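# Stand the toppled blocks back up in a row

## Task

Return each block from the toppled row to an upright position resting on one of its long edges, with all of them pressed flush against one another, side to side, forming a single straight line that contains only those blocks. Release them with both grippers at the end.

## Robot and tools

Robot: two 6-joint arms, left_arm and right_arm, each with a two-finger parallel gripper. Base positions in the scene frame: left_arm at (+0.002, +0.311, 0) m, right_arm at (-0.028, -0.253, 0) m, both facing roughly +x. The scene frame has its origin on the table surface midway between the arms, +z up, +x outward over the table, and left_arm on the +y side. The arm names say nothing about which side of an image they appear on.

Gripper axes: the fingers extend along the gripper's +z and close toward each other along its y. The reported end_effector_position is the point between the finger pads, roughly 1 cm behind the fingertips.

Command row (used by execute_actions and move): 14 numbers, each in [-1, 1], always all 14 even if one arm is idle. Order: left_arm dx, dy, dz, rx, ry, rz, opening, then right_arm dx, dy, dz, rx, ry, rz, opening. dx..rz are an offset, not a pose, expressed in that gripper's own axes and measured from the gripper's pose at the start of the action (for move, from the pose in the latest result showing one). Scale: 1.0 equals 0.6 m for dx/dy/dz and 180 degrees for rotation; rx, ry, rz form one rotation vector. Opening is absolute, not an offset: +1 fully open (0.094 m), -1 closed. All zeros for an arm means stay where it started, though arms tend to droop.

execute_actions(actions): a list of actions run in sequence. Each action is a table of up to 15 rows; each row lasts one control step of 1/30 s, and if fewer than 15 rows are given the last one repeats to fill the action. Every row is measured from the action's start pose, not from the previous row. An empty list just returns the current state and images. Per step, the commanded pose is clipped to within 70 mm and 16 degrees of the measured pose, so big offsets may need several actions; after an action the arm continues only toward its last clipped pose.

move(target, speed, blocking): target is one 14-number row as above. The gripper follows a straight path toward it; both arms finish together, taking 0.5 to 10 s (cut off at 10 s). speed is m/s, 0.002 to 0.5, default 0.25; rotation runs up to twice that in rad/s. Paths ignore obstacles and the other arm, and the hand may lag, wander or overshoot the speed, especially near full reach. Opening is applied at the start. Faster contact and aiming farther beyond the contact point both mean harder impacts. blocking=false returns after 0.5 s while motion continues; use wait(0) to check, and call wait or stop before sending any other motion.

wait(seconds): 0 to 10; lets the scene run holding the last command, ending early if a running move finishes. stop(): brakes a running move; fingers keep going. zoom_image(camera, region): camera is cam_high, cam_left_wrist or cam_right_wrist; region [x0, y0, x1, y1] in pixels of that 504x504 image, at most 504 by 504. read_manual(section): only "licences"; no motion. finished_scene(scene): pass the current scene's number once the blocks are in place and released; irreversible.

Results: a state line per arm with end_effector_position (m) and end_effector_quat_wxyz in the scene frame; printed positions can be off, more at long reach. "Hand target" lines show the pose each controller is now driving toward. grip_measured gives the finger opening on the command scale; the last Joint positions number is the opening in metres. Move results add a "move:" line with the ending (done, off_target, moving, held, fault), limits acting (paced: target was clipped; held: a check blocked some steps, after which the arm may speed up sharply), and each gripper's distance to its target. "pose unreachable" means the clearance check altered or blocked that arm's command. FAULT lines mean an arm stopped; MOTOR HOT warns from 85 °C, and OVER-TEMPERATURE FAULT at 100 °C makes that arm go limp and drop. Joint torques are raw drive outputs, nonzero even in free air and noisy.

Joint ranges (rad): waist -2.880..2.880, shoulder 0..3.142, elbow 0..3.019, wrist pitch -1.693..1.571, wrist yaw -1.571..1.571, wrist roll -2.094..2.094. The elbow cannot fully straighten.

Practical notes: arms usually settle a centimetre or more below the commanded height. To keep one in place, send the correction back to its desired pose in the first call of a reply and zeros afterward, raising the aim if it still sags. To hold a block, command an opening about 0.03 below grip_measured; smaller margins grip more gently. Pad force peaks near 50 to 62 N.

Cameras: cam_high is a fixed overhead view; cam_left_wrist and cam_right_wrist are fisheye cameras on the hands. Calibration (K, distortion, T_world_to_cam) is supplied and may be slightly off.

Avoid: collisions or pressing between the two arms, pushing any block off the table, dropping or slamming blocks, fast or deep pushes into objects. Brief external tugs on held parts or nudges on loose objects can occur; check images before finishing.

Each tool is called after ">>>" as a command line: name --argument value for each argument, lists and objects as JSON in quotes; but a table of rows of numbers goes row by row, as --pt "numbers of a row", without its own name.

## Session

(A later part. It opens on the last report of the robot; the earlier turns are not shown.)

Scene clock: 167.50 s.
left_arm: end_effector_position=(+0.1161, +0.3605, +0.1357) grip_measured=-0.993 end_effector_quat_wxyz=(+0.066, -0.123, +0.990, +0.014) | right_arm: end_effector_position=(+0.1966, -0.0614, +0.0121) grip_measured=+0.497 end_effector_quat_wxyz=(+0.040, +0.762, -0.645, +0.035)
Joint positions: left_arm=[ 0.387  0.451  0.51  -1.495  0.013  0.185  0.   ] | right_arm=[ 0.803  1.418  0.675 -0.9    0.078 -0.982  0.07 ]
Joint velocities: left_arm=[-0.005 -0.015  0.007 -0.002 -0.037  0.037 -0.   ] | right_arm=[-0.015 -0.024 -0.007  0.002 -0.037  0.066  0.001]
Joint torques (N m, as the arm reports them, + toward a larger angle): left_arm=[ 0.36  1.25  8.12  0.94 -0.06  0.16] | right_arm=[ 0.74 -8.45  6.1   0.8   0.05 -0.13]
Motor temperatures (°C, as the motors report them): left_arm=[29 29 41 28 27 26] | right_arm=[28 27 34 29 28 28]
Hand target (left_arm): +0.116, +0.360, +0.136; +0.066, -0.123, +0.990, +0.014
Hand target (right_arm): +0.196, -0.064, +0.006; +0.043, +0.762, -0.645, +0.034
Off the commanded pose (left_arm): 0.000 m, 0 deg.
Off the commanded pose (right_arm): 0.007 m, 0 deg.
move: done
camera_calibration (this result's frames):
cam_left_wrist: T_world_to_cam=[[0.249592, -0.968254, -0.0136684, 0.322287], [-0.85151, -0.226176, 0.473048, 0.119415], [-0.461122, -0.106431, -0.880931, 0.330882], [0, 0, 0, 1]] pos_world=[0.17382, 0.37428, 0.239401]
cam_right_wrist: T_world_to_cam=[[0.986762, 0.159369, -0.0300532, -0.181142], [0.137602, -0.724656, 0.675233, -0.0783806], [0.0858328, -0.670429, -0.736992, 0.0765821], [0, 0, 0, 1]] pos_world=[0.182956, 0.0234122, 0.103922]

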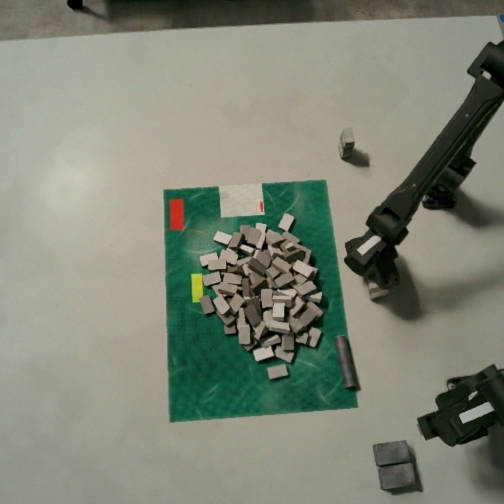

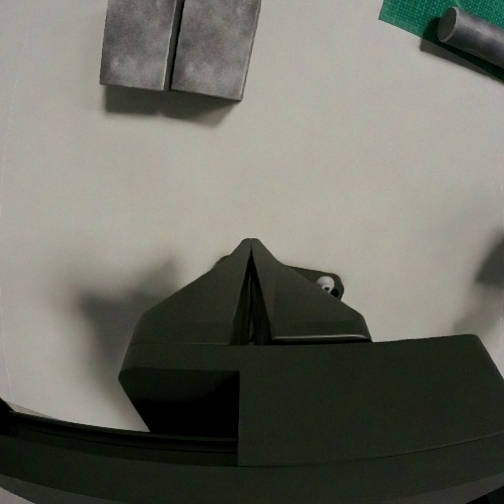

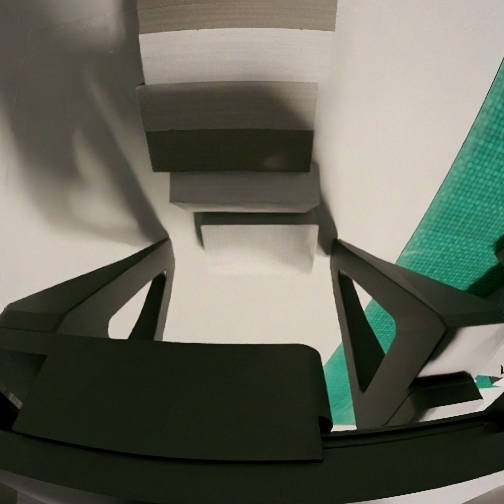

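Grip, slide flat block forward to right the leaner, then back, lift, tilt.

>>> move --target '[0,0,0,0,0,0,-1,0,0,0,0,0,0,-0.3]'

>>> move --target '[0,0,0,0,0,0,-1,-0.04,0,0,0,0,0,-0.3]' --speed 0.03

>>> move --target '[0,0,0,0,0,0,-1,0.05,0,-0.06,0,0,0,-0.3]' --speed 0.08

>>> move --target '[0,0,0,0,0,0,-1,0,0,0,0,-0.43,0,-0.3]' --speed 0.15

Scene clock: 175.03 s.
left_arm: end_effector_position=(+0.1161, +0.3605, +0.1357) grip_measured=-0.993 end_effector_quat_wxyz=(+0.066, -0.123, +0.990, +0.014) | right_arm: end_effector_position=(+0.1967, -0.0615, +0.0121) grip_measured=-0.088 end_effector_quat_wxyz=(+0.040, +0.762, -0.645, +0.035)
Joint positions: left_arm=[ 0.387  0.451  0.51  -1.495  0.013  0.185  0.   ] | right_arm=[ 0.803  1.418  0.675 -0.9    0.079 -0.982  0.043]
Joint velocities: left_arm=[-0.005  0.005 -0.002  0.012  0.066  0.022 -0.   ] | right_arm=[-0.005 -0.005  0.027 -0.037 -0.022  0.022 -0.001]
Joint torques (N m, as the arm reports them, + toward a larger angle): left_arm=[ 0.26  1.45  8.03  0.99 -0.05  0.19] | right_arm=[  1.06 -10.28   7.08   0.3    0.03  -0.13]
Motor temperatures (°C, as the motors report them): left_arm=[29 29 41 28 27 26] | right_arm=[28 27 33 29 28 28]
Hand target (left_arm): +0.116, +0.360, +0.136; +0.066, -0.123, +0.990, +0.014
Hand target (right_arm): +0.197, -0.061, +0.012; +0.040, +0.762, -0.645, +0.035
Off the commanded pose (left_arm): 0.000 m, 0 deg.
Off the commanded pose (right_arm): 0.000 m, 0 deg.
move: done
camera_calibration (this result's frames):
cam_left_wrist: T_world_to_cam=[[0.249592, -0.968254, -0.0136684, 0.322287], [-0.85151, -0.226176, 0.473048, 0.119415], [-0.461122, -0.106431, -0.880931, 0.330882], [0, 0, 0, 1]] pos_world=[0.17382, 0.37428, 0.239401]
cam_right_wrist: T_world_to_cam=[[0.986768, 0.159407, -0.0296287, -0.181219], [0.137291, -0.724273, 0.675707, -0.0783897], [0.0862529, -0.670834, -0.736575, 0.0764057], [0, 0, 0, 1]] pos_world=[0.182993, 0.0233675, 0.103878]

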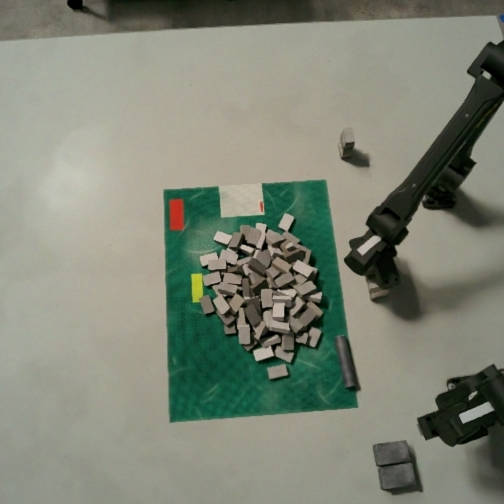

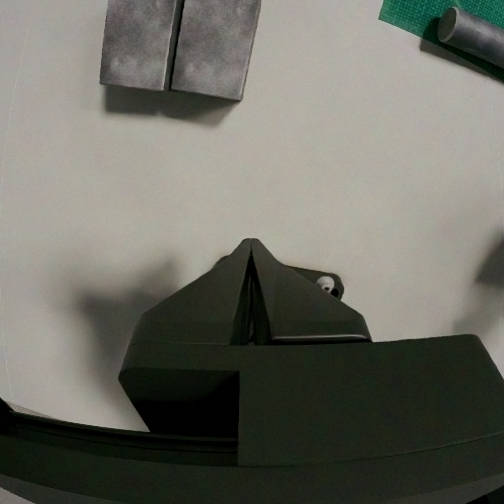

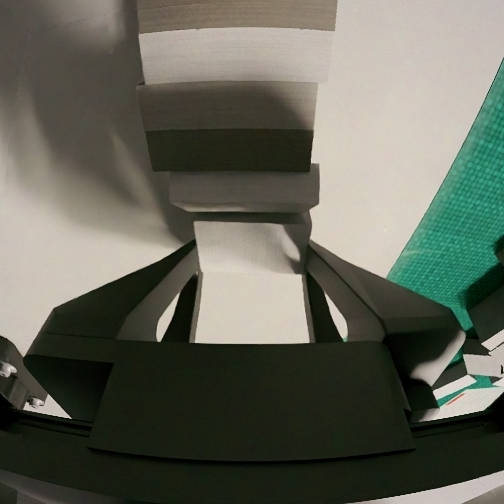

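Scene clock: 176.13 s.
left_arm: end_effector_position=(+0.1161, +0.3605, +0.1357) grip_measured=-0.993 end_effector_quat_wxyz=(+0.066, -0.123, +0.990, +0.014) | right_arm: end_effector_position=(+0.1911, -0.0528, +0.0118) grip_measured=-0.088 end_effector_quat_wxyz=(+0.040, +0.762, -0.645, +0.044)
Joint positions: left_arm=[ 0.387  0.451  0.51  -1.495  0.013  0.185  0.   ] | right_arm=[ 0.846  1.424  0.679 -0.901  0.094 -0.938  0.043]
Joint velocities: left_arm=[ 0.005 -0.005  0.002  0.012  0.051  0.022  0.001] | right_arm=[ 0.005 -0.005  0.007  0.012 -0.066 -0.022  0.001]
Joint torques (N m, as the arm reports them, + toward a larger angle): left_arm=[-0.19  1.53  8.1   0.95 -0.08  0.18] | right_arm=[ 3.18 -7.88  9.85  0.37 -0.58  0.05]
Motor temperatures (°C, as the motors report them): left_arm=[29 29 41 28 27 26] | right_arm=[28 27 33 29 28 28]
Hand target (left_arm): +0.116, +0.360, +0.136; +0.066, -0.123, +0.990, +0.014
Hand target (right_arm): +0.192, -0.038, +0.010; +0.040, +0.762, -0.645, +0.035
Off the commanded pose (left_arm): 0.000 m, 0 deg.
Off the commanded pose (right_arm): 0.015 m, 1 deg.
move: off_target (right_arm)
camera_calibration (this result's frames):
cam_left_wrist: T_world_to_cam=[[0.249592, -0.968254, -0.0136684, 0.322287], [-0.85151, -0.226176, 0.473048, 0.119415], [-0.461122, -0.106431, -0.880931, 0.330882], [0, 0, 0, 1]] pos_world=[0.17382, 0.37428, 0.239401]
cam_right_wrist: T_world_to_cam=[[0.98694, 0.1601, -0.0178129, -0.177322], [0.128568, -0.716241, 0.685907, -0.0691898], [0.0970557, -0.67924, -0.727471, 0.0799327], [0, 0, 0, 1]] pos_world=[0.176144, 0.0331262, 0.102448]

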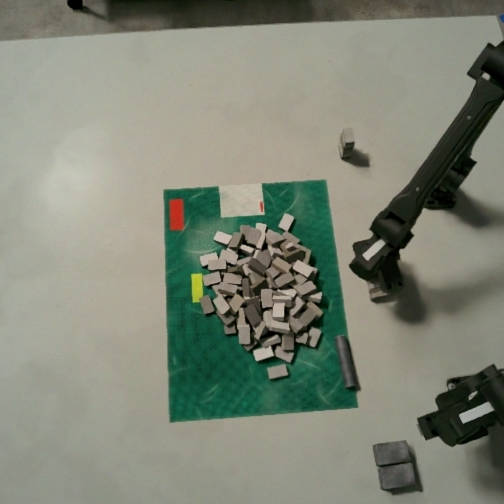

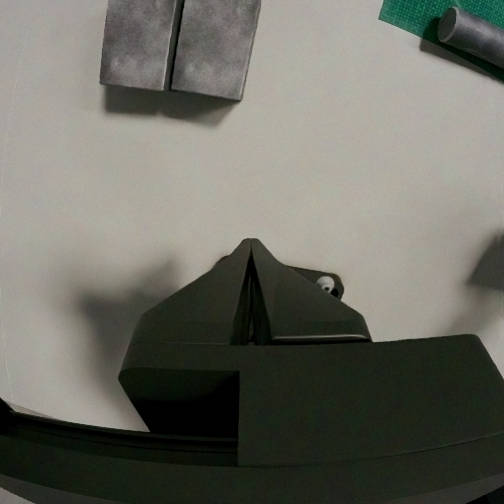

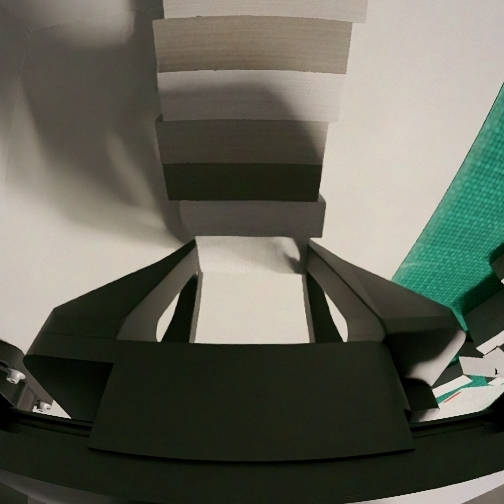

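Scene clock: 177.07 s.
left_arm: end_effector_position=(+0.1161, +0.3605, +0.1357) grip_measured=-0.993 end_effector_quat_wxyz=(+0.066, -0.123, +0.990, +0.014) | right_arm: end_effector_position=(+0.1921, -0.0788, +0.0447) grip_measured=-0.088 end_effector_quat_wxyz=(+0.043, +0.760, -0.647, +0.042)
Joint positions: left_arm=[ 0.387  0.451  0.51  -1.495  0.013  0.185  0.   ] | right_arm=[ 0.779  1.309  0.679 -1.015  0.095 -0.998  0.043]
Joint velocities: left_arm=[-0.015 -0.015 -0.007 -0.017  0.007  0.022 -0.001] | right_arm=[-0.015 -0.024 -0.007 -0.007  0.022 -0.168 -0.   ]
Joint torques (N m, as the arm reports them, + toward a larger angle): left_arm=[ 0.01  1.97  8.14  1.03 -0.05  0.17] | right_arm=[ 0.02 -9.94  8.94 -0.25  0.1  -0.31]
Motor temperatures (°C, as the motors report them): left_arm=[29 29 41 28 27 26] | right_arm=[28 27 33 29 28 28]
Hand target (left_arm): +0.116, +0.360, +0.136; +0.066, -0.123, +0.990, +0.014
Hand target (right_arm): +0.196, -0.079, +0.051; +0.041, +0.762, -0.645, +0.043
Off the commanded pose (left_arm): 0.000 m, 0 deg.
Off the commanded pose (right_arm): 0.007 m, 1 deg.
move: done
camera_calibration (this result's frames):
cam_left_wrist: T_world_to_cam=[[0.249592, -0.968254, -0.0136684, 0.322287], [-0.85151, -0.226176, 0.473048, 0.119415], [-0.461122, -0.106431, -0.880931, 0.330882], [0, 0, 0, 1]] pos_world=[0.17382, 0.37428, 0.239401]
cam_right_wrist: T_world_to_cam=[[0.987951, 0.152981, -0.023461, -0.173985], [0.127208, -0.716282, 0.686118, -0.110241], [0.0881587, -0.680835, -0.727111, 0.0875966], [0, 0, 0, 1]] pos_world=[0.17819, 0.00729216, 0.135249]

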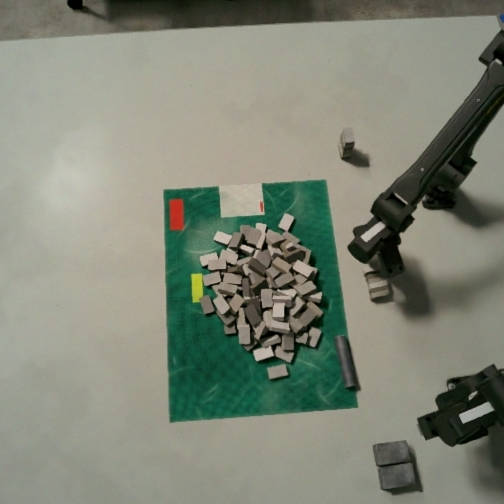

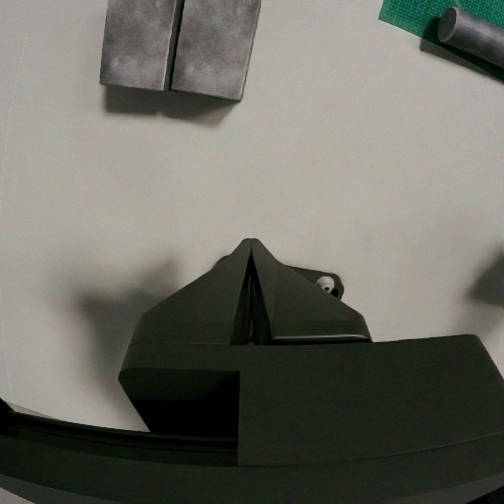

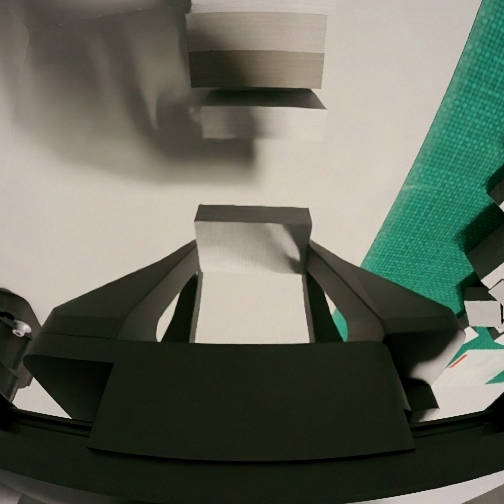

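Scene clock: 182.10 s.
left_arm: end_effector_position=(+0.1161, +0.3605, +0.1357) grip_measured=-0.993 end_effector_quat_wxyz=(+0.066, -0.123, +0.990, +0.014) | right_arm: end_effector_position=(+0.1851, -0.0773, +0.0396) grip_measured=-0.088 end_effector_quat_wxyz=(-0.360, +0.618, -0.533, -0.453)
Joint positions: left_arm=[ 0.387  0.451  0.51  -1.495  0.013  0.185  0.   ] | right_arm=[ 0.118  1.591  0.484 -0.795 -1.214 -1.882  0.043]
Joint velocities: left_arm=[-0.005 -0.015 -0.012  0.002 -0.051 -0.081 -0.   ] | right_arm=[-0.015 -0.015  0.012 -0.002  0.007 -0.007 -0.   ]
Joint torques (N m, as the arm reports them, + toward a larger angle): left_arm=[ 0.15  1.69  8.12  1.04 -0.06  0.18] | right_arm=[ 0.74 -8.96  5.5  -1.01 -0.76 -0.26]
Motor temperatures (°C, as the motors report them): left_arm=[29 29 41 28 27 26] | right_arm=[28 27 33 29 28 28]
Hand target (left_arm): +0.116, +0.360, +0.136; +0.066, -0.123, +0.990, +0.014
Hand target (right_arm): +0.192, -0.078, +0.042; -0.365, +0.615, -0.532, -0.453
Off the commanded pose (left_arm): 0.000 m, 0 deg.
Off the commanded pose (right_arm): 0.009 m, 2 deg.
move: done
camera_calibration (this result's frames):
cam_left_wrist: T_world_to_cam=[[0.249592, -0.968254, -0.0136684, 0.322287], [-0.85151, -0.226176, 0.473048, 0.119415], [-0.461122, -0.106431, -0.880931, 0.330882], [0, 0, 0, 1]] pos_world=[0.17382, 0.37428, 0.239401]
cam_right_wrist: T_world_to_cam=[[0.981637, 0.185144, -0.0459311, -0.162857], [0.127775, -0.816972, -0.562343, -0.0632595], [-0.141639, 0.546148, -0.825627, 0.226842], [0, 0, 0, 1]] pos_world=[0.200079, -0.145419, 0.144233]

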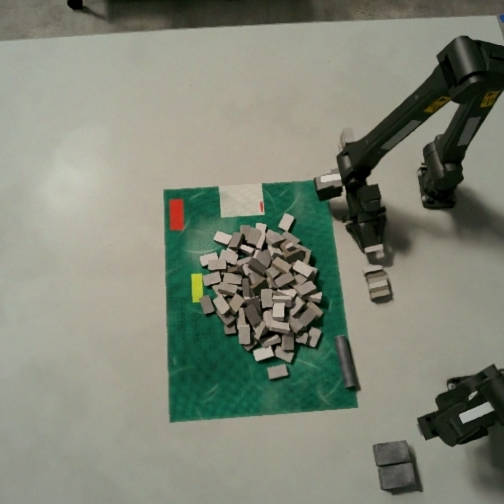

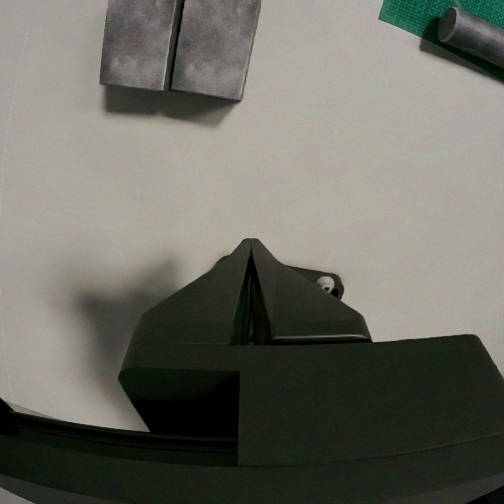

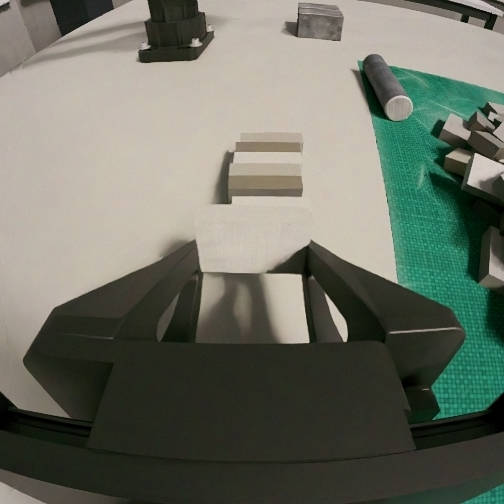

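>>> move --target '[0,0,0,0,0,0,-1,0.035,-0.018,0.045,0,0,0,-0.3]' --speed 0.06

>>> move --target '[0,0,0,0,0,0,-1,0,0,0,0,0,0,0.3]'

>>> move --target '[0,0,0,0,0,0,-1,-0.03,0,-0.06,0,0,0,0.3]' --speed 0.08

>>> move --target '[0,0,0,0,0,0,-1,0,0,0,0,0.4,0,-0.6]'

Scene clock: 188.63 s.
left_arm: end_effector_position=(+0.1161, +0.3605, +0.1357) grip_measured=-0.993 end_effector_quat_wxyz=(+0.066, -0.123, +0.990, +0.014) | right_arm: end_effector_position=(+0.1966, -0.0586, +0.0115) grip_measured=-0.088 end_effector_quat_wxyz=(-0.363, +0.621, -0.532, -0.447)
Joint positions: left_arm=[ 0.387  0.451  0.51  -1.495  0.013  0.185  0.   ] | right_arm=[ 0.189  1.675  0.468 -0.479 -1.224 -1.667  0.043]
Joint velocities: left_arm=[ 0.005 -0.015 -0.002 -0.002 -0.022 -0.051 -0.002] | right_arm=[ 0.005 -0.015 -0.002 -0.002 -0.007 -0.022  0.001]
Joint torques (N m, as the arm reports them, + toward a larger angle): left_arm=[-0.27  1.63  8.02  1.05 -0.09  0.18] | right_arm=[  1.53 -10.39   2.69   0.78  -0.79  -0.01]
Motor temperatures (°C, as the motors report them): left_arm=[29 29 42 28 27 26] | right_arm=[28 27 32 29 29 28]
Hand target (left_arm): +0.116, +0.360, +0.136; +0.066, -0.123, +0.990, +0.014
Hand target (right_arm): +0.192, -0.057, +0.010; -0.360, +0.618, -0.533, -0.452
Off the commanded pose (left_arm): 0.000 m, 0 deg.
Off the commanded pose (right_arm): 0.006 m, 1 deg.
move: done
camera_calibration (this result's frames):
cam_left_wrist: T_world_to_cam=[[0.249592, -0.968254, -0.0136684, 0.322287], [-0.85151, -0.226176, 0.473048, 0.119415], [-0.461122, -0.106431, -0.880931, 0.330882], [0, 0, 0, 1]] pos_world=[0.17382, 0.37428, 0.239401]
cam_right_wrist: T_world_to_cam=[[0.982774, 0.181892, -0.0327075, -0.179555], [0.133373, -0.820563, -0.555777, -0.0665768], [-0.12793, 0.541841, -0.830688, 0.192181], [0, 0, 0, 1]] pos_world=[0.209927, -0.126103, 0.116768]

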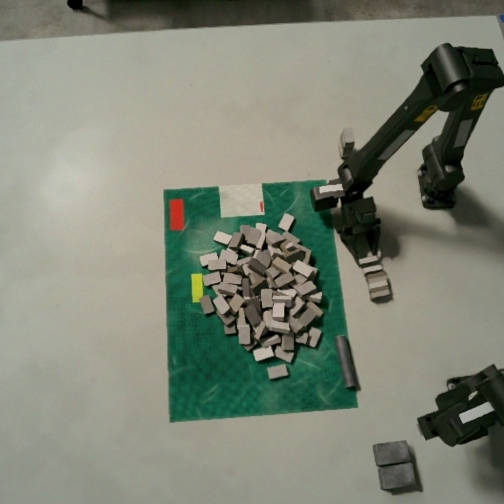

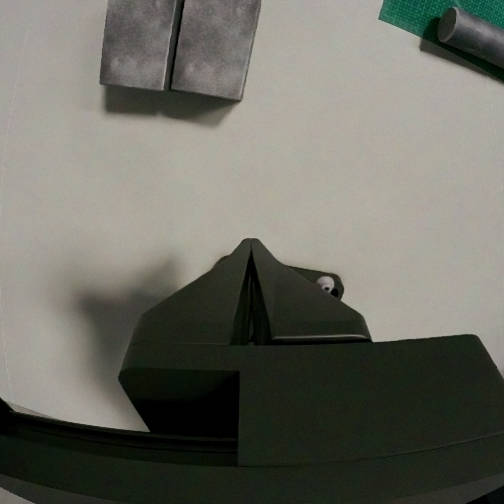

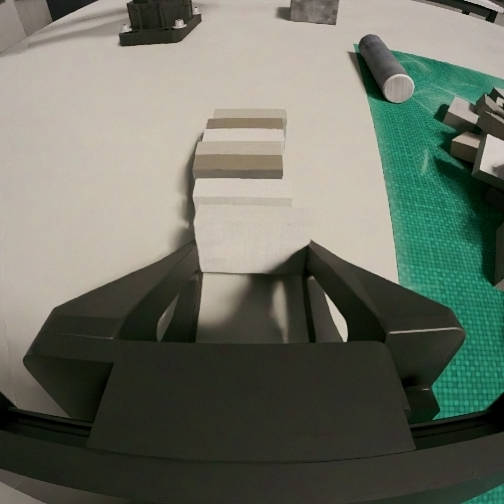

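Scene clock: 189.13 s.
left_arm: end_effector_position=(+0.1161, +0.3605, +0.1357) grip_measured=-0.993 end_effector_quat_wxyz=(+0.066, -0.123, +0.990, +0.014) | right_arm: end_effector_position=(+0.1966, -0.0586, +0.0114) grip_measured=+0.297 end_effector_quat_wxyz=(-0.362, +0.621, -0.532, -0.447)
Joint positions: left_arm=[ 0.387  0.451  0.51  -1.495  0.013  0.185  0.   ] | right_arm=[ 0.189  1.675  0.468 -0.479 -1.223 -1.666  0.061]
Joint velocities: left_arm=[-0.005 -0.005  0.017 -0.007 -0.022  0.037 -0.   ] | right_arm=[ 0.005  0.015 -0.002  0.002  0.051 -0.11  -0.001]
Joint torques (N m, as the arm reports them, + toward a larger angle): left_arm=[-0.09  1.53  8.11  1.01 -0.05  0.19] | right_arm=[  0.6  -10.39   3.16   0.13  -0.59  -0.09]
Motor temperatures (°C, as the motors report them): left_arm=[29 29 42 28 27 26] | right_arm=[28 27 32 29 29 28]
Hand target (left_arm): +0.116, +0.360, +0.136; +0.066, -0.123, +0.990, +0.014
Hand target (right_arm): +0.197, -0.059, +0.011; -0.363, +0.621, -0.532, -0.447
Off the commanded pose (left_arm): 0.000 m, 0 deg.
Off the commanded pose (right_arm): 0.000 m, 0 deg.
move: done
camera_calibration (this result's frames):
cam_left_wrist: T_world_to_cam=[[0.249592, -0.968254, -0.0136684, 0.322287], [-0.85151, -0.226176, 0.473048, 0.119415], [-0.461122, -0.106431, -0.880931, 0.330882], [0, 0, 0, 1]] pos_world=[0.17382, 0.37428, 0.239401]
cam_right_wrist: T_world_to_cam=[[0.98278, 0.181794, -0.033083, -0.179552], [0.133136, -0.820818, -0.555456, -0.0666013], [-0.128134, 0.541487, -0.830887, 0.192164], [0, 0, 0, 1]] pos_world=[0.209949, -0.12608, 0.116732]

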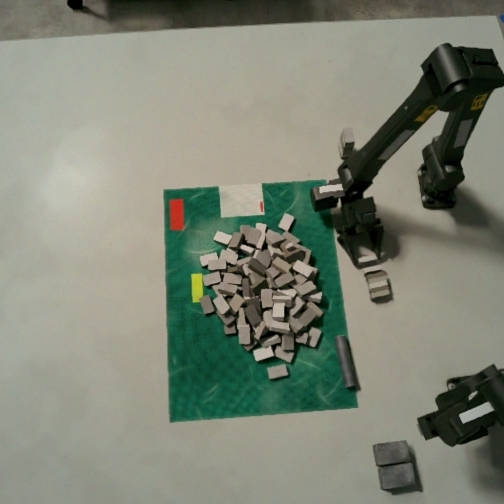

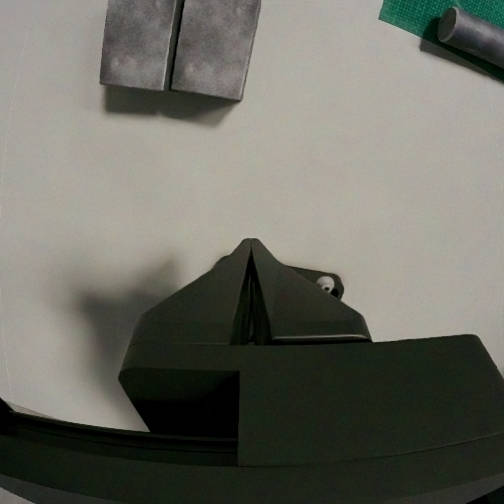

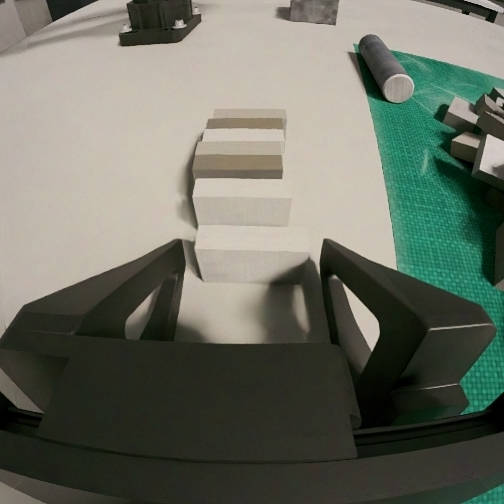

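Scene clock: 190.27 s.
left_arm: end_effector_position=(+0.1161, +0.3605, +0.1357) grip_measured=-0.993 end_effector_quat_wxyz=(+0.066, -0.123, +0.990, +0.014) | right_arm: end_effector_position=(+0.1900, -0.0852, +0.0385) grip_measured=+0.297 end_effector_quat_wxyz=(-0.357, +0.617, -0.535, -0.454)
Joint positions: left_arm=[ 0.387  0.451  0.51  -1.495  0.013  0.185  0.   ] | right_arm=[ 0.086  1.621  0.511 -0.874 -1.2   -1.962  0.061]
Joint velocities: left_arm=[ 0.005  0.005  0.007 -0.007  0.051  0.051  0.   ] | right_arm=[ 0.005  0.005 -0.012 -0.007 -0.051  0.022  0.   ]
Joint torques (N m, as the arm reports them, + toward a larger angle): left_arm=[-0.09  1.58  8.07  1.01 -0.05  0.18] | right_arm=[ 0.17 -9.32  6.26 -1.06 -0.46 -0.27]
Motor temperatures (°C, as the motors report them): left_arm=[29 29 42 28 27 26] | right_arm=[28 27 32 29 29 28]
Hand target (left_arm): +0.116, +0.360, +0.136; +0.066, -0.123, +0.990, +0.014
Hand target (right_arm): +0.201, -0.087, +0.041; -0.362, +0.621, -0.531, -0.448
Off the commanded pose (left_arm): 0.000 m, 0 deg.
Off the commanded pose (right_arm): 0.012 m, 1 deg.
move: off_target (right_arm)
camera_calibration (this result's frames):
cam_left_wrist: T_world_to_cam=[[0.249592, -0.968254, -0.0136684, 0.322287], [-0.85151, -0.226176, 0.473048, 0.119415], [-0.461122, -0.106431, -0.880931, 0.330882], [0, 0, 0, 1]] pos_world=[0.17382, 0.37428, 0.239401]
cam_right_wrist: T_world_to_cam=[[0.981373, 0.184754, -0.0526677, -0.165984], [0.124105, -0.818941, -0.560298, -0.0704277], [-0.146649, 0.543325, -0.826615, 0.231683], [0, 0, 0, 1]] pos_world=[0.205609, -0.152889, 0.14331]

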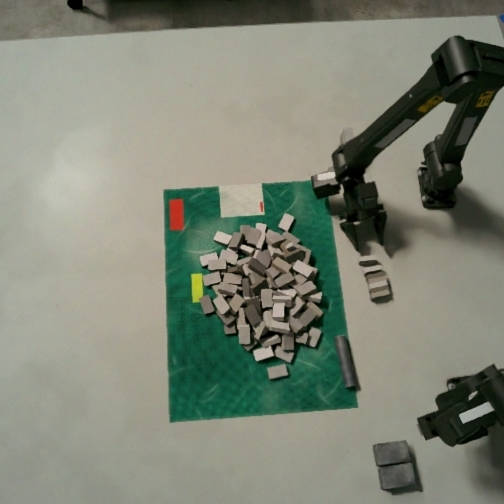

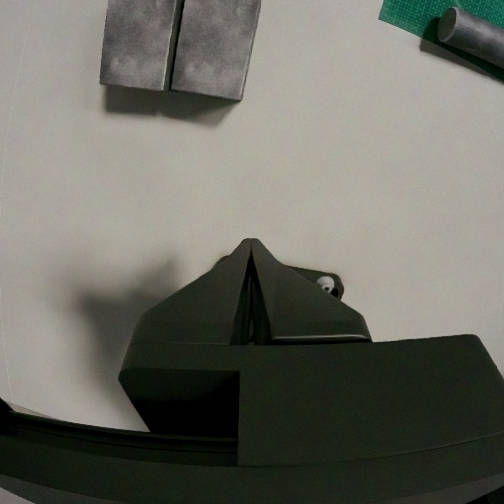

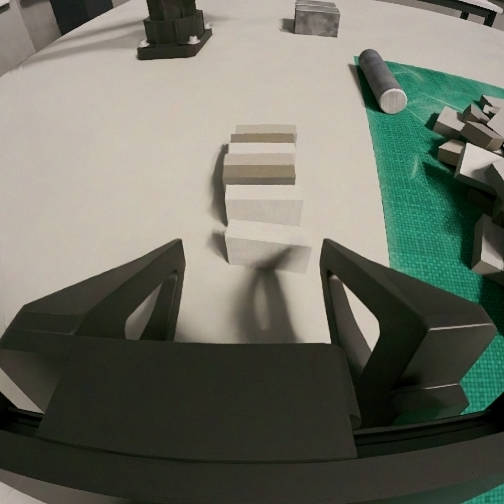

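Scene clock: 193.27 s.
left_arm: end_effector_position=(+0.1161, +0.3605, +0.1357) grip_measured=-0.993 end_effector_quat_wxyz=(+0.066, -0.123, +0.990, +0.014) | right_arm: end_effector_position=(+0.1771, -0.0969, +0.0301) grip_measured=-0.597 end_effector_quat_wxyz=(+0.029, +0.765, -0.644, +0.002)
Joint positions: left_arm=[ 0.387  0.451  0.51  -1.495  0.013  0.185  0.   ] | right_arm=[ 0.713  1.262  0.595 -0.96   0.017 -1.079  0.019]
Joint velocities: left_arm=[-0.015 -0.005  0.002  0.012 -0.022  0.037  0.   ] | right_arm=[-0.005 -0.005  0.007 -0.022  0.022 -0.051 -0.   ]
Joint torques (N m, as the arm reports them, + toward a larger angle): left_arm=[-0.07  1.1   8.13  1.   -0.06  0.17] | right_arm=[ 1.93 -7.94 11.9  -0.33  0.09  0.  ]
Motor temperatures (°C, as the motors report them): left_arm=[29 29 42 28 27 26] | right_arm=[28 27 33 29 29 28]
Hand target (left_arm): +0.116, +0.360, +0.136; +0.066, -0.123, +0.990, +0.014
Hand target (right_arm): +0.190, -0.086, +0.041; +0.021, +0.762, -0.647, +0.006
Off the commanded pose (left_arm): 0.000 m, 0 deg.
Off the commanded pose (right_arm): 0.019 m, 1 deg.
move: off_target (right_arm)
camera_calibration (this result's frames):
cam_left_wrist: T_world_to_cam=[[0.249592, -0.968254, -0.0136684, 0.322287], [-0.85151, -0.226176, 0.473048, 0.119415], [-0.461122, -0.106431, -0.880931, 0.330882], [0, 0, 0, 1]] pos_world=[0.17382, 0.37428, 0.239401]
cam_right_wrist: T_world_to_cam=[[0.984715, 0.165252, -0.0550305, -0.154015], [0.162918, -0.76216, 0.626554, -0.120234], [0.0615972, -0.625943, -0.777433, 0.077584], [0, 0, 0, 1]] pos_world=[0.16647, -0.0176228, 0.127174]

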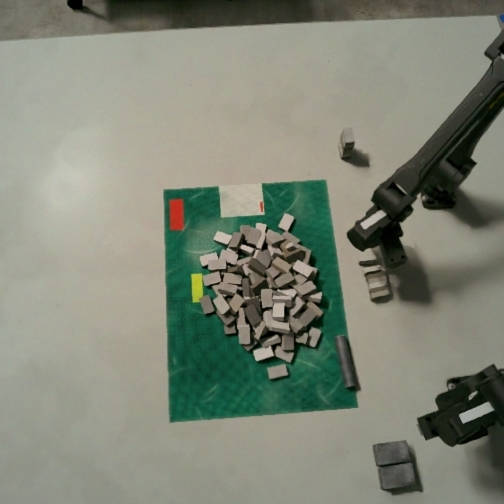

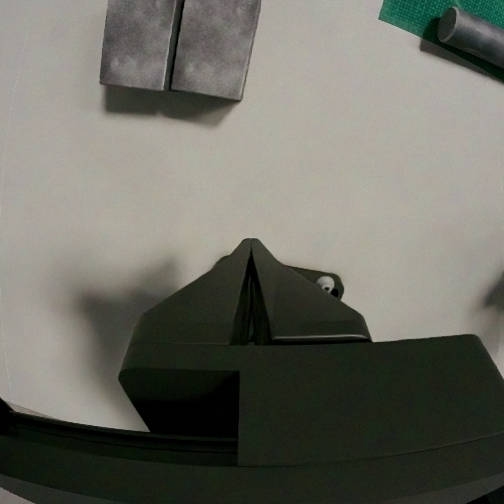

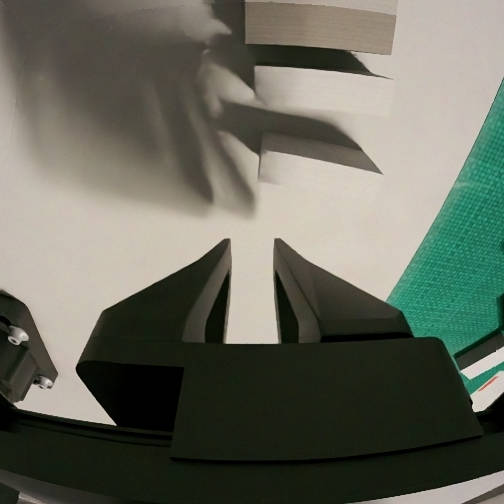

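>>> move --target '[0,0,0,0,0,0,-1,0,-0.06,0.03,0,-0.15,0,-0.6]' --speed 0.08

>>> move --target '[0,0,0,0,0,0,-1,-0.075,0,0.04,0,0,0,-0.6]' --speed 0.03

Scene clock: 202.67 s.
left_arm: end_effector_position=(+0.1161, +0.3605, +0.1357) grip_measured=-0.993 end_effector_quat_wxyz=(+0.066, -0.123, +0.990, +0.014) | right_arm: end_effector_position=(+0.2134, -0.0886, +0.0158) grip_measured=-0.597 end_effector_quat_wxyz=(-0.119, +0.742, -0.635, -0.180)
Joint positions: left_arm=[ 0.387  0.451  0.51  -1.495  0.013  0.185  0.   ] | right_arm=[ 0.399  1.348  0.566 -0.755 -0.434 -1.369  0.019]
Joint velocities: left_arm=[ 0.005 -0.024  0.017 -0.007 -0.051 -0.066  0.   ] | right_arm=[ 0.005  0.005 -0.007  0.007  0.022 -0.037  0.   ]
Joint torques (N m, as the arm reports them, + toward a larger angle): left_arm=[-0.12  1.78  8.12  1.02 -0.07  0.17] | right_arm=[ 0.94 -8.07  5.83  1.09 -0.33 -0.3 ]
Motor temperatures (°C, as the motors report them): left_arm=[29 29 42 28 27 26] | right_arm=[28 27 34 29 28 28]
Hand target (left_arm): +0.116, +0.360, +0.136; +0.066, -0.123, +0.990, +0.014
Hand target (right_arm): +0.211, -0.091, +0.010; -0.119, +0.743, -0.633, -0.181
Off the commanded pose (left_arm): 0.000 m, 0 deg.
Off the commanded pose (right_arm): 0.006 m, 1 deg.
move: done
camera_calibration (this result's frames):
cam_left_wrist: T_world_to_cam=[[0.249592, -0.968254, -0.0136684, 0.322287], [-0.85151, -0.226176, 0.473048, 0.119415], [-0.461122, -0.106431, -0.880931, 0.330882], [0, 0, 0, 1]] pos_world=[0.17382, 0.37428, 0.239401]
cam_right_wrist: T_world_to_cam=[[0.983839, 0.166698, -0.0653596, -0.191516], [0.176662, -0.963177, 0.202684, -0.124888], [-0.0291658, -0.210955, -0.977061, 0.128718], [0, 0, 0, 1]] pos_world=[0.214239, -0.0612102, 0.138561]

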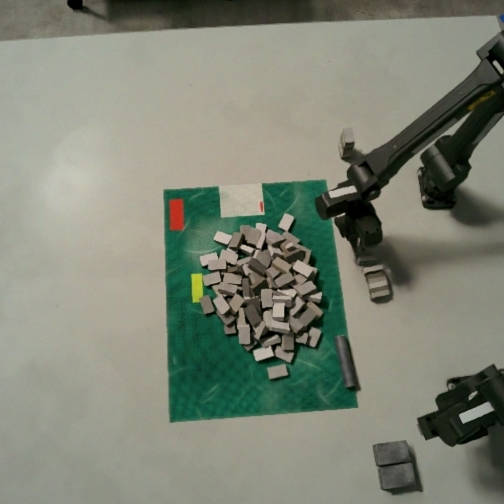

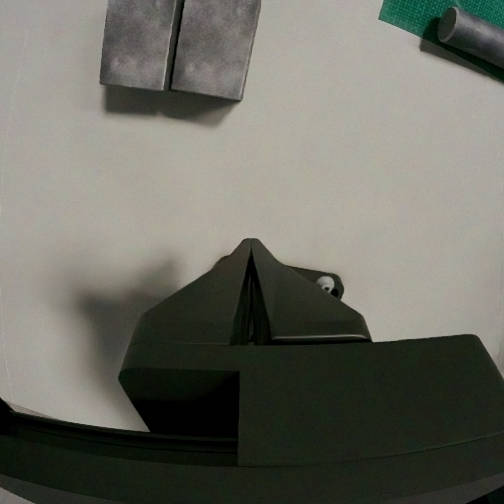

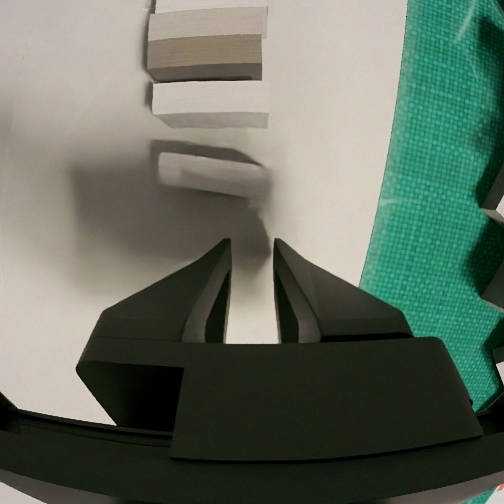

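Scene clock: 204.60 s.
left_arm: end_effector_position=(+0.1161, +0.3605, +0.1357) grip_measured=-0.993 end_effector_quat_wxyz=(+0.066, -0.123, +0.990, +0.014) | right_arm: end_effector_position=(+0.1984, -0.0468, +0.0128) grip_measured=-0.597 end_effector_quat_wxyz=(-0.112, +0.742, -0.637, -0.178)
Joint positions: left_arm=[ 0.387  0.451  0.51  -1.495  0.013  0.185  0.   ] | right_arm=[ 0.562  1.358  0.566 -0.685 -0.415 -1.191  0.019]
Joint velocities: left_arm=[-0.005  0.005 -0.017  0.017 -0.037  0.022 -0.001] | right_arm=[ 0.005 -0.005  0.012  0.002 -0.051 -0.11   0.   ]
Joint torques (N m, as the arm reports them, + toward a larger angle): left_arm=[-0.32  1.66  8.    0.97 -0.05  0.2 ] | right_arm=[ 2.38 -7.81  8.32  1.34 -0.36  0.01]
Motor temperatures (°C, as the motors report them): left_arm=[29 29 42 28 27 26] | right_arm=[28 27 34 29 28 28]
Hand target (left_arm): +0.116, +0.360, +0.136; +0.066, -0.123, +0.990, +0.014
Hand target (right_arm): +0.204, -0.038, +0.013; -0.119, +0.742, -0.636, -0.178
Off the commanded pose (left_arm): 0.000 m, 0 deg.
Off the commanded pose (right_arm): 0.011 m, 1 deg.
move: off_target (right_arm)
camera_calibration (this result's frames):
cam_left_wrist: T_world_to_cam=[[0.249592, -0.968254, -0.0136684, 0.322287], [-0.85151, -0.226176, 0.473048, 0.119415], [-0.461122, -0.106431, -0.880931, 0.330882], [0, 0, 0, 1]] pos_world=[0.17382, 0.37428, 0.239401]
cam_right_wrist: T_world_to_cam=[[0.9833, 0.165765, -0.0751174, -0.183675], [0.178254, -0.96045, 0.213917, -0.0817563], [-0.0366866, -0.223735, -0.973959, 0.135015], [0, 0, 0, 1]] pos_world=[0.200134, -0.0178685, 0.135191]

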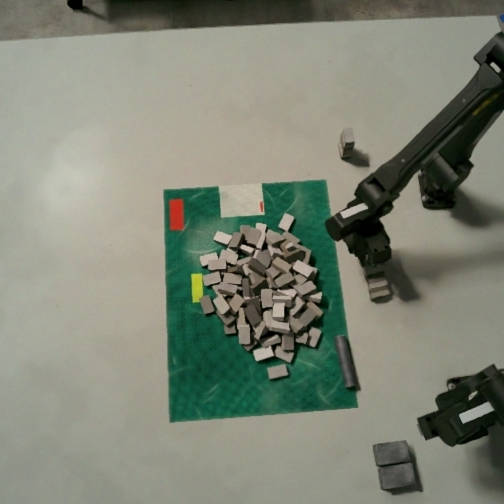

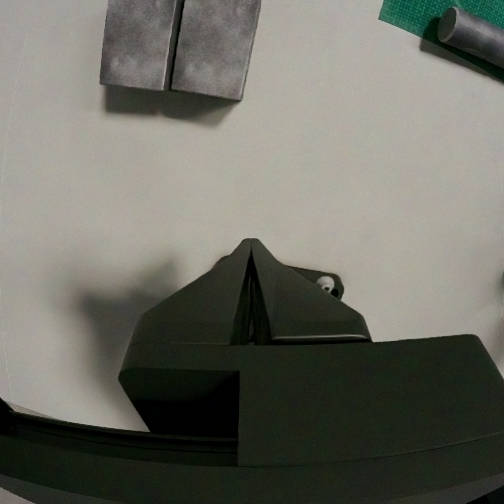

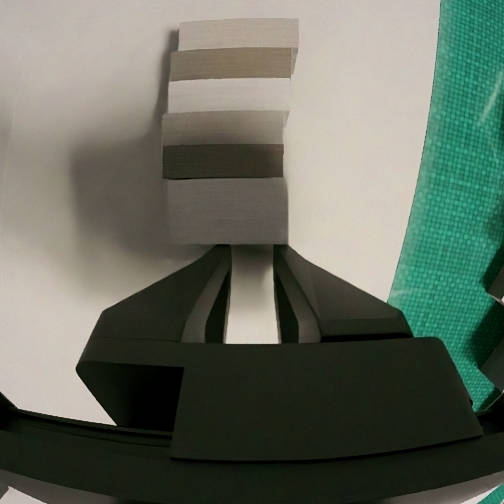

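>>> move --target '[0,0,0,0,0,0,-1,0.05,0,-0.08,0,0,0,-0.6]' --speed 0.08

>>> finished_scene --scene 1

Scene clock: 215.53 s.
left_arm: end_effector_position=(+0.1161, +0.3605, +0.1357) grip_measured=-0.993 end_effector_quat_wxyz=(+0.066, -0.123, +0.990, +0.014) | right_arm: end_effector_position=(+0.1974, -0.0961, +0.0337) grip_measured=-0.597 end_effector_quat_wxyz=(-0.101, +0.738, -0.641, -0.185)
Joint positions: left_arm=[ 0.387  0.451  0.51  -1.495  0.013  0.185  0.   ] | right_arm=[ 0.399  1.273  0.566 -0.867 -0.424 -1.363  0.019]
Joint velocities: left_arm=[ 0.005 -0.015  0.017  0.012 -0.007 -0.022 -0.001] | right_arm=[-0.005 -0.015  0.007 -0.012 -0.022 -0.066  0.   ]
Joint torques (N m, as the arm reports them, + toward a larger angle): left_arm=[ 0.54  1.69  8.08  1.07 -0.03  0.15] | right_arm=[ 0.45 -8.26 10.19 -0.21 -0.36 -0.22]
Motor temperatures (°C, as the motors report them): left_arm=[29 29 42 28 27 26] | right_arm=[28 27 34 29 28 28]
Hand target (left_arm): +0.116, +0.360, +0.136; +0.066, -0.123, +0.990, +0.014
Hand target (right_arm): +0.208, -0.094, +0.044; -0.112, +0.742, -0.637, -0.180
Off the commanded pose (left_arm): 0.000 m, 0 deg.
Off the commanded pose (right_arm): 0.015 m, 2 deg.
move: off_target (right_arm)
camera_calibration (this result's frames):
cam_left_wrist: T_world_to_cam=[[0.249592, -0.968254, -0.0136684, 0.322287], [-0.85151, -0.226176, 0.473048, 0.119415], [-0.461122, -0.106431, -0.880931, 0.330882], [0, 0, 0, 1]] pos_world=[0.17382, 0.37428, 0.239401]
cam_right_wrist: T_world_to_cam=[[0.982014, 0.159224, -0.101466, -0.172429], [0.17811, -0.959549, 0.218044, -0.133395], [-0.0626435, -0.232195, -0.97065, 0.148525], [0, 0, 0, 1]] pos_world=[0.20239, -0.0660573, 0.155756]

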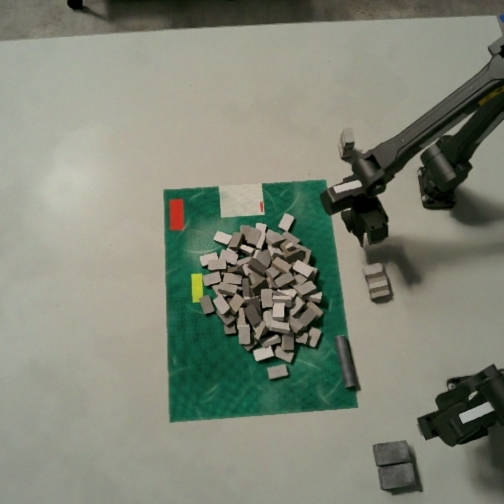

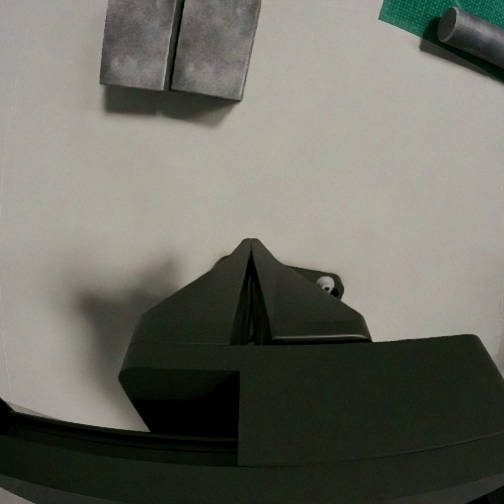

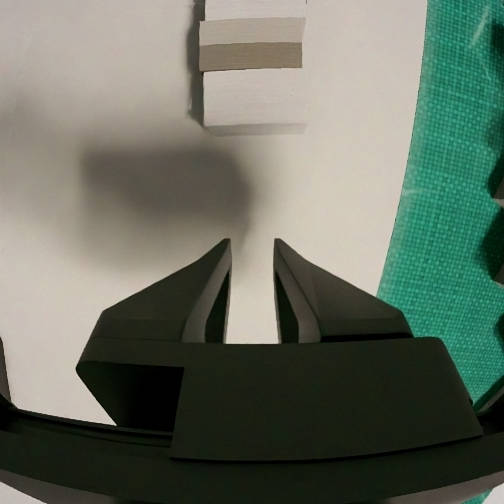

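The scene is finished: the task was done.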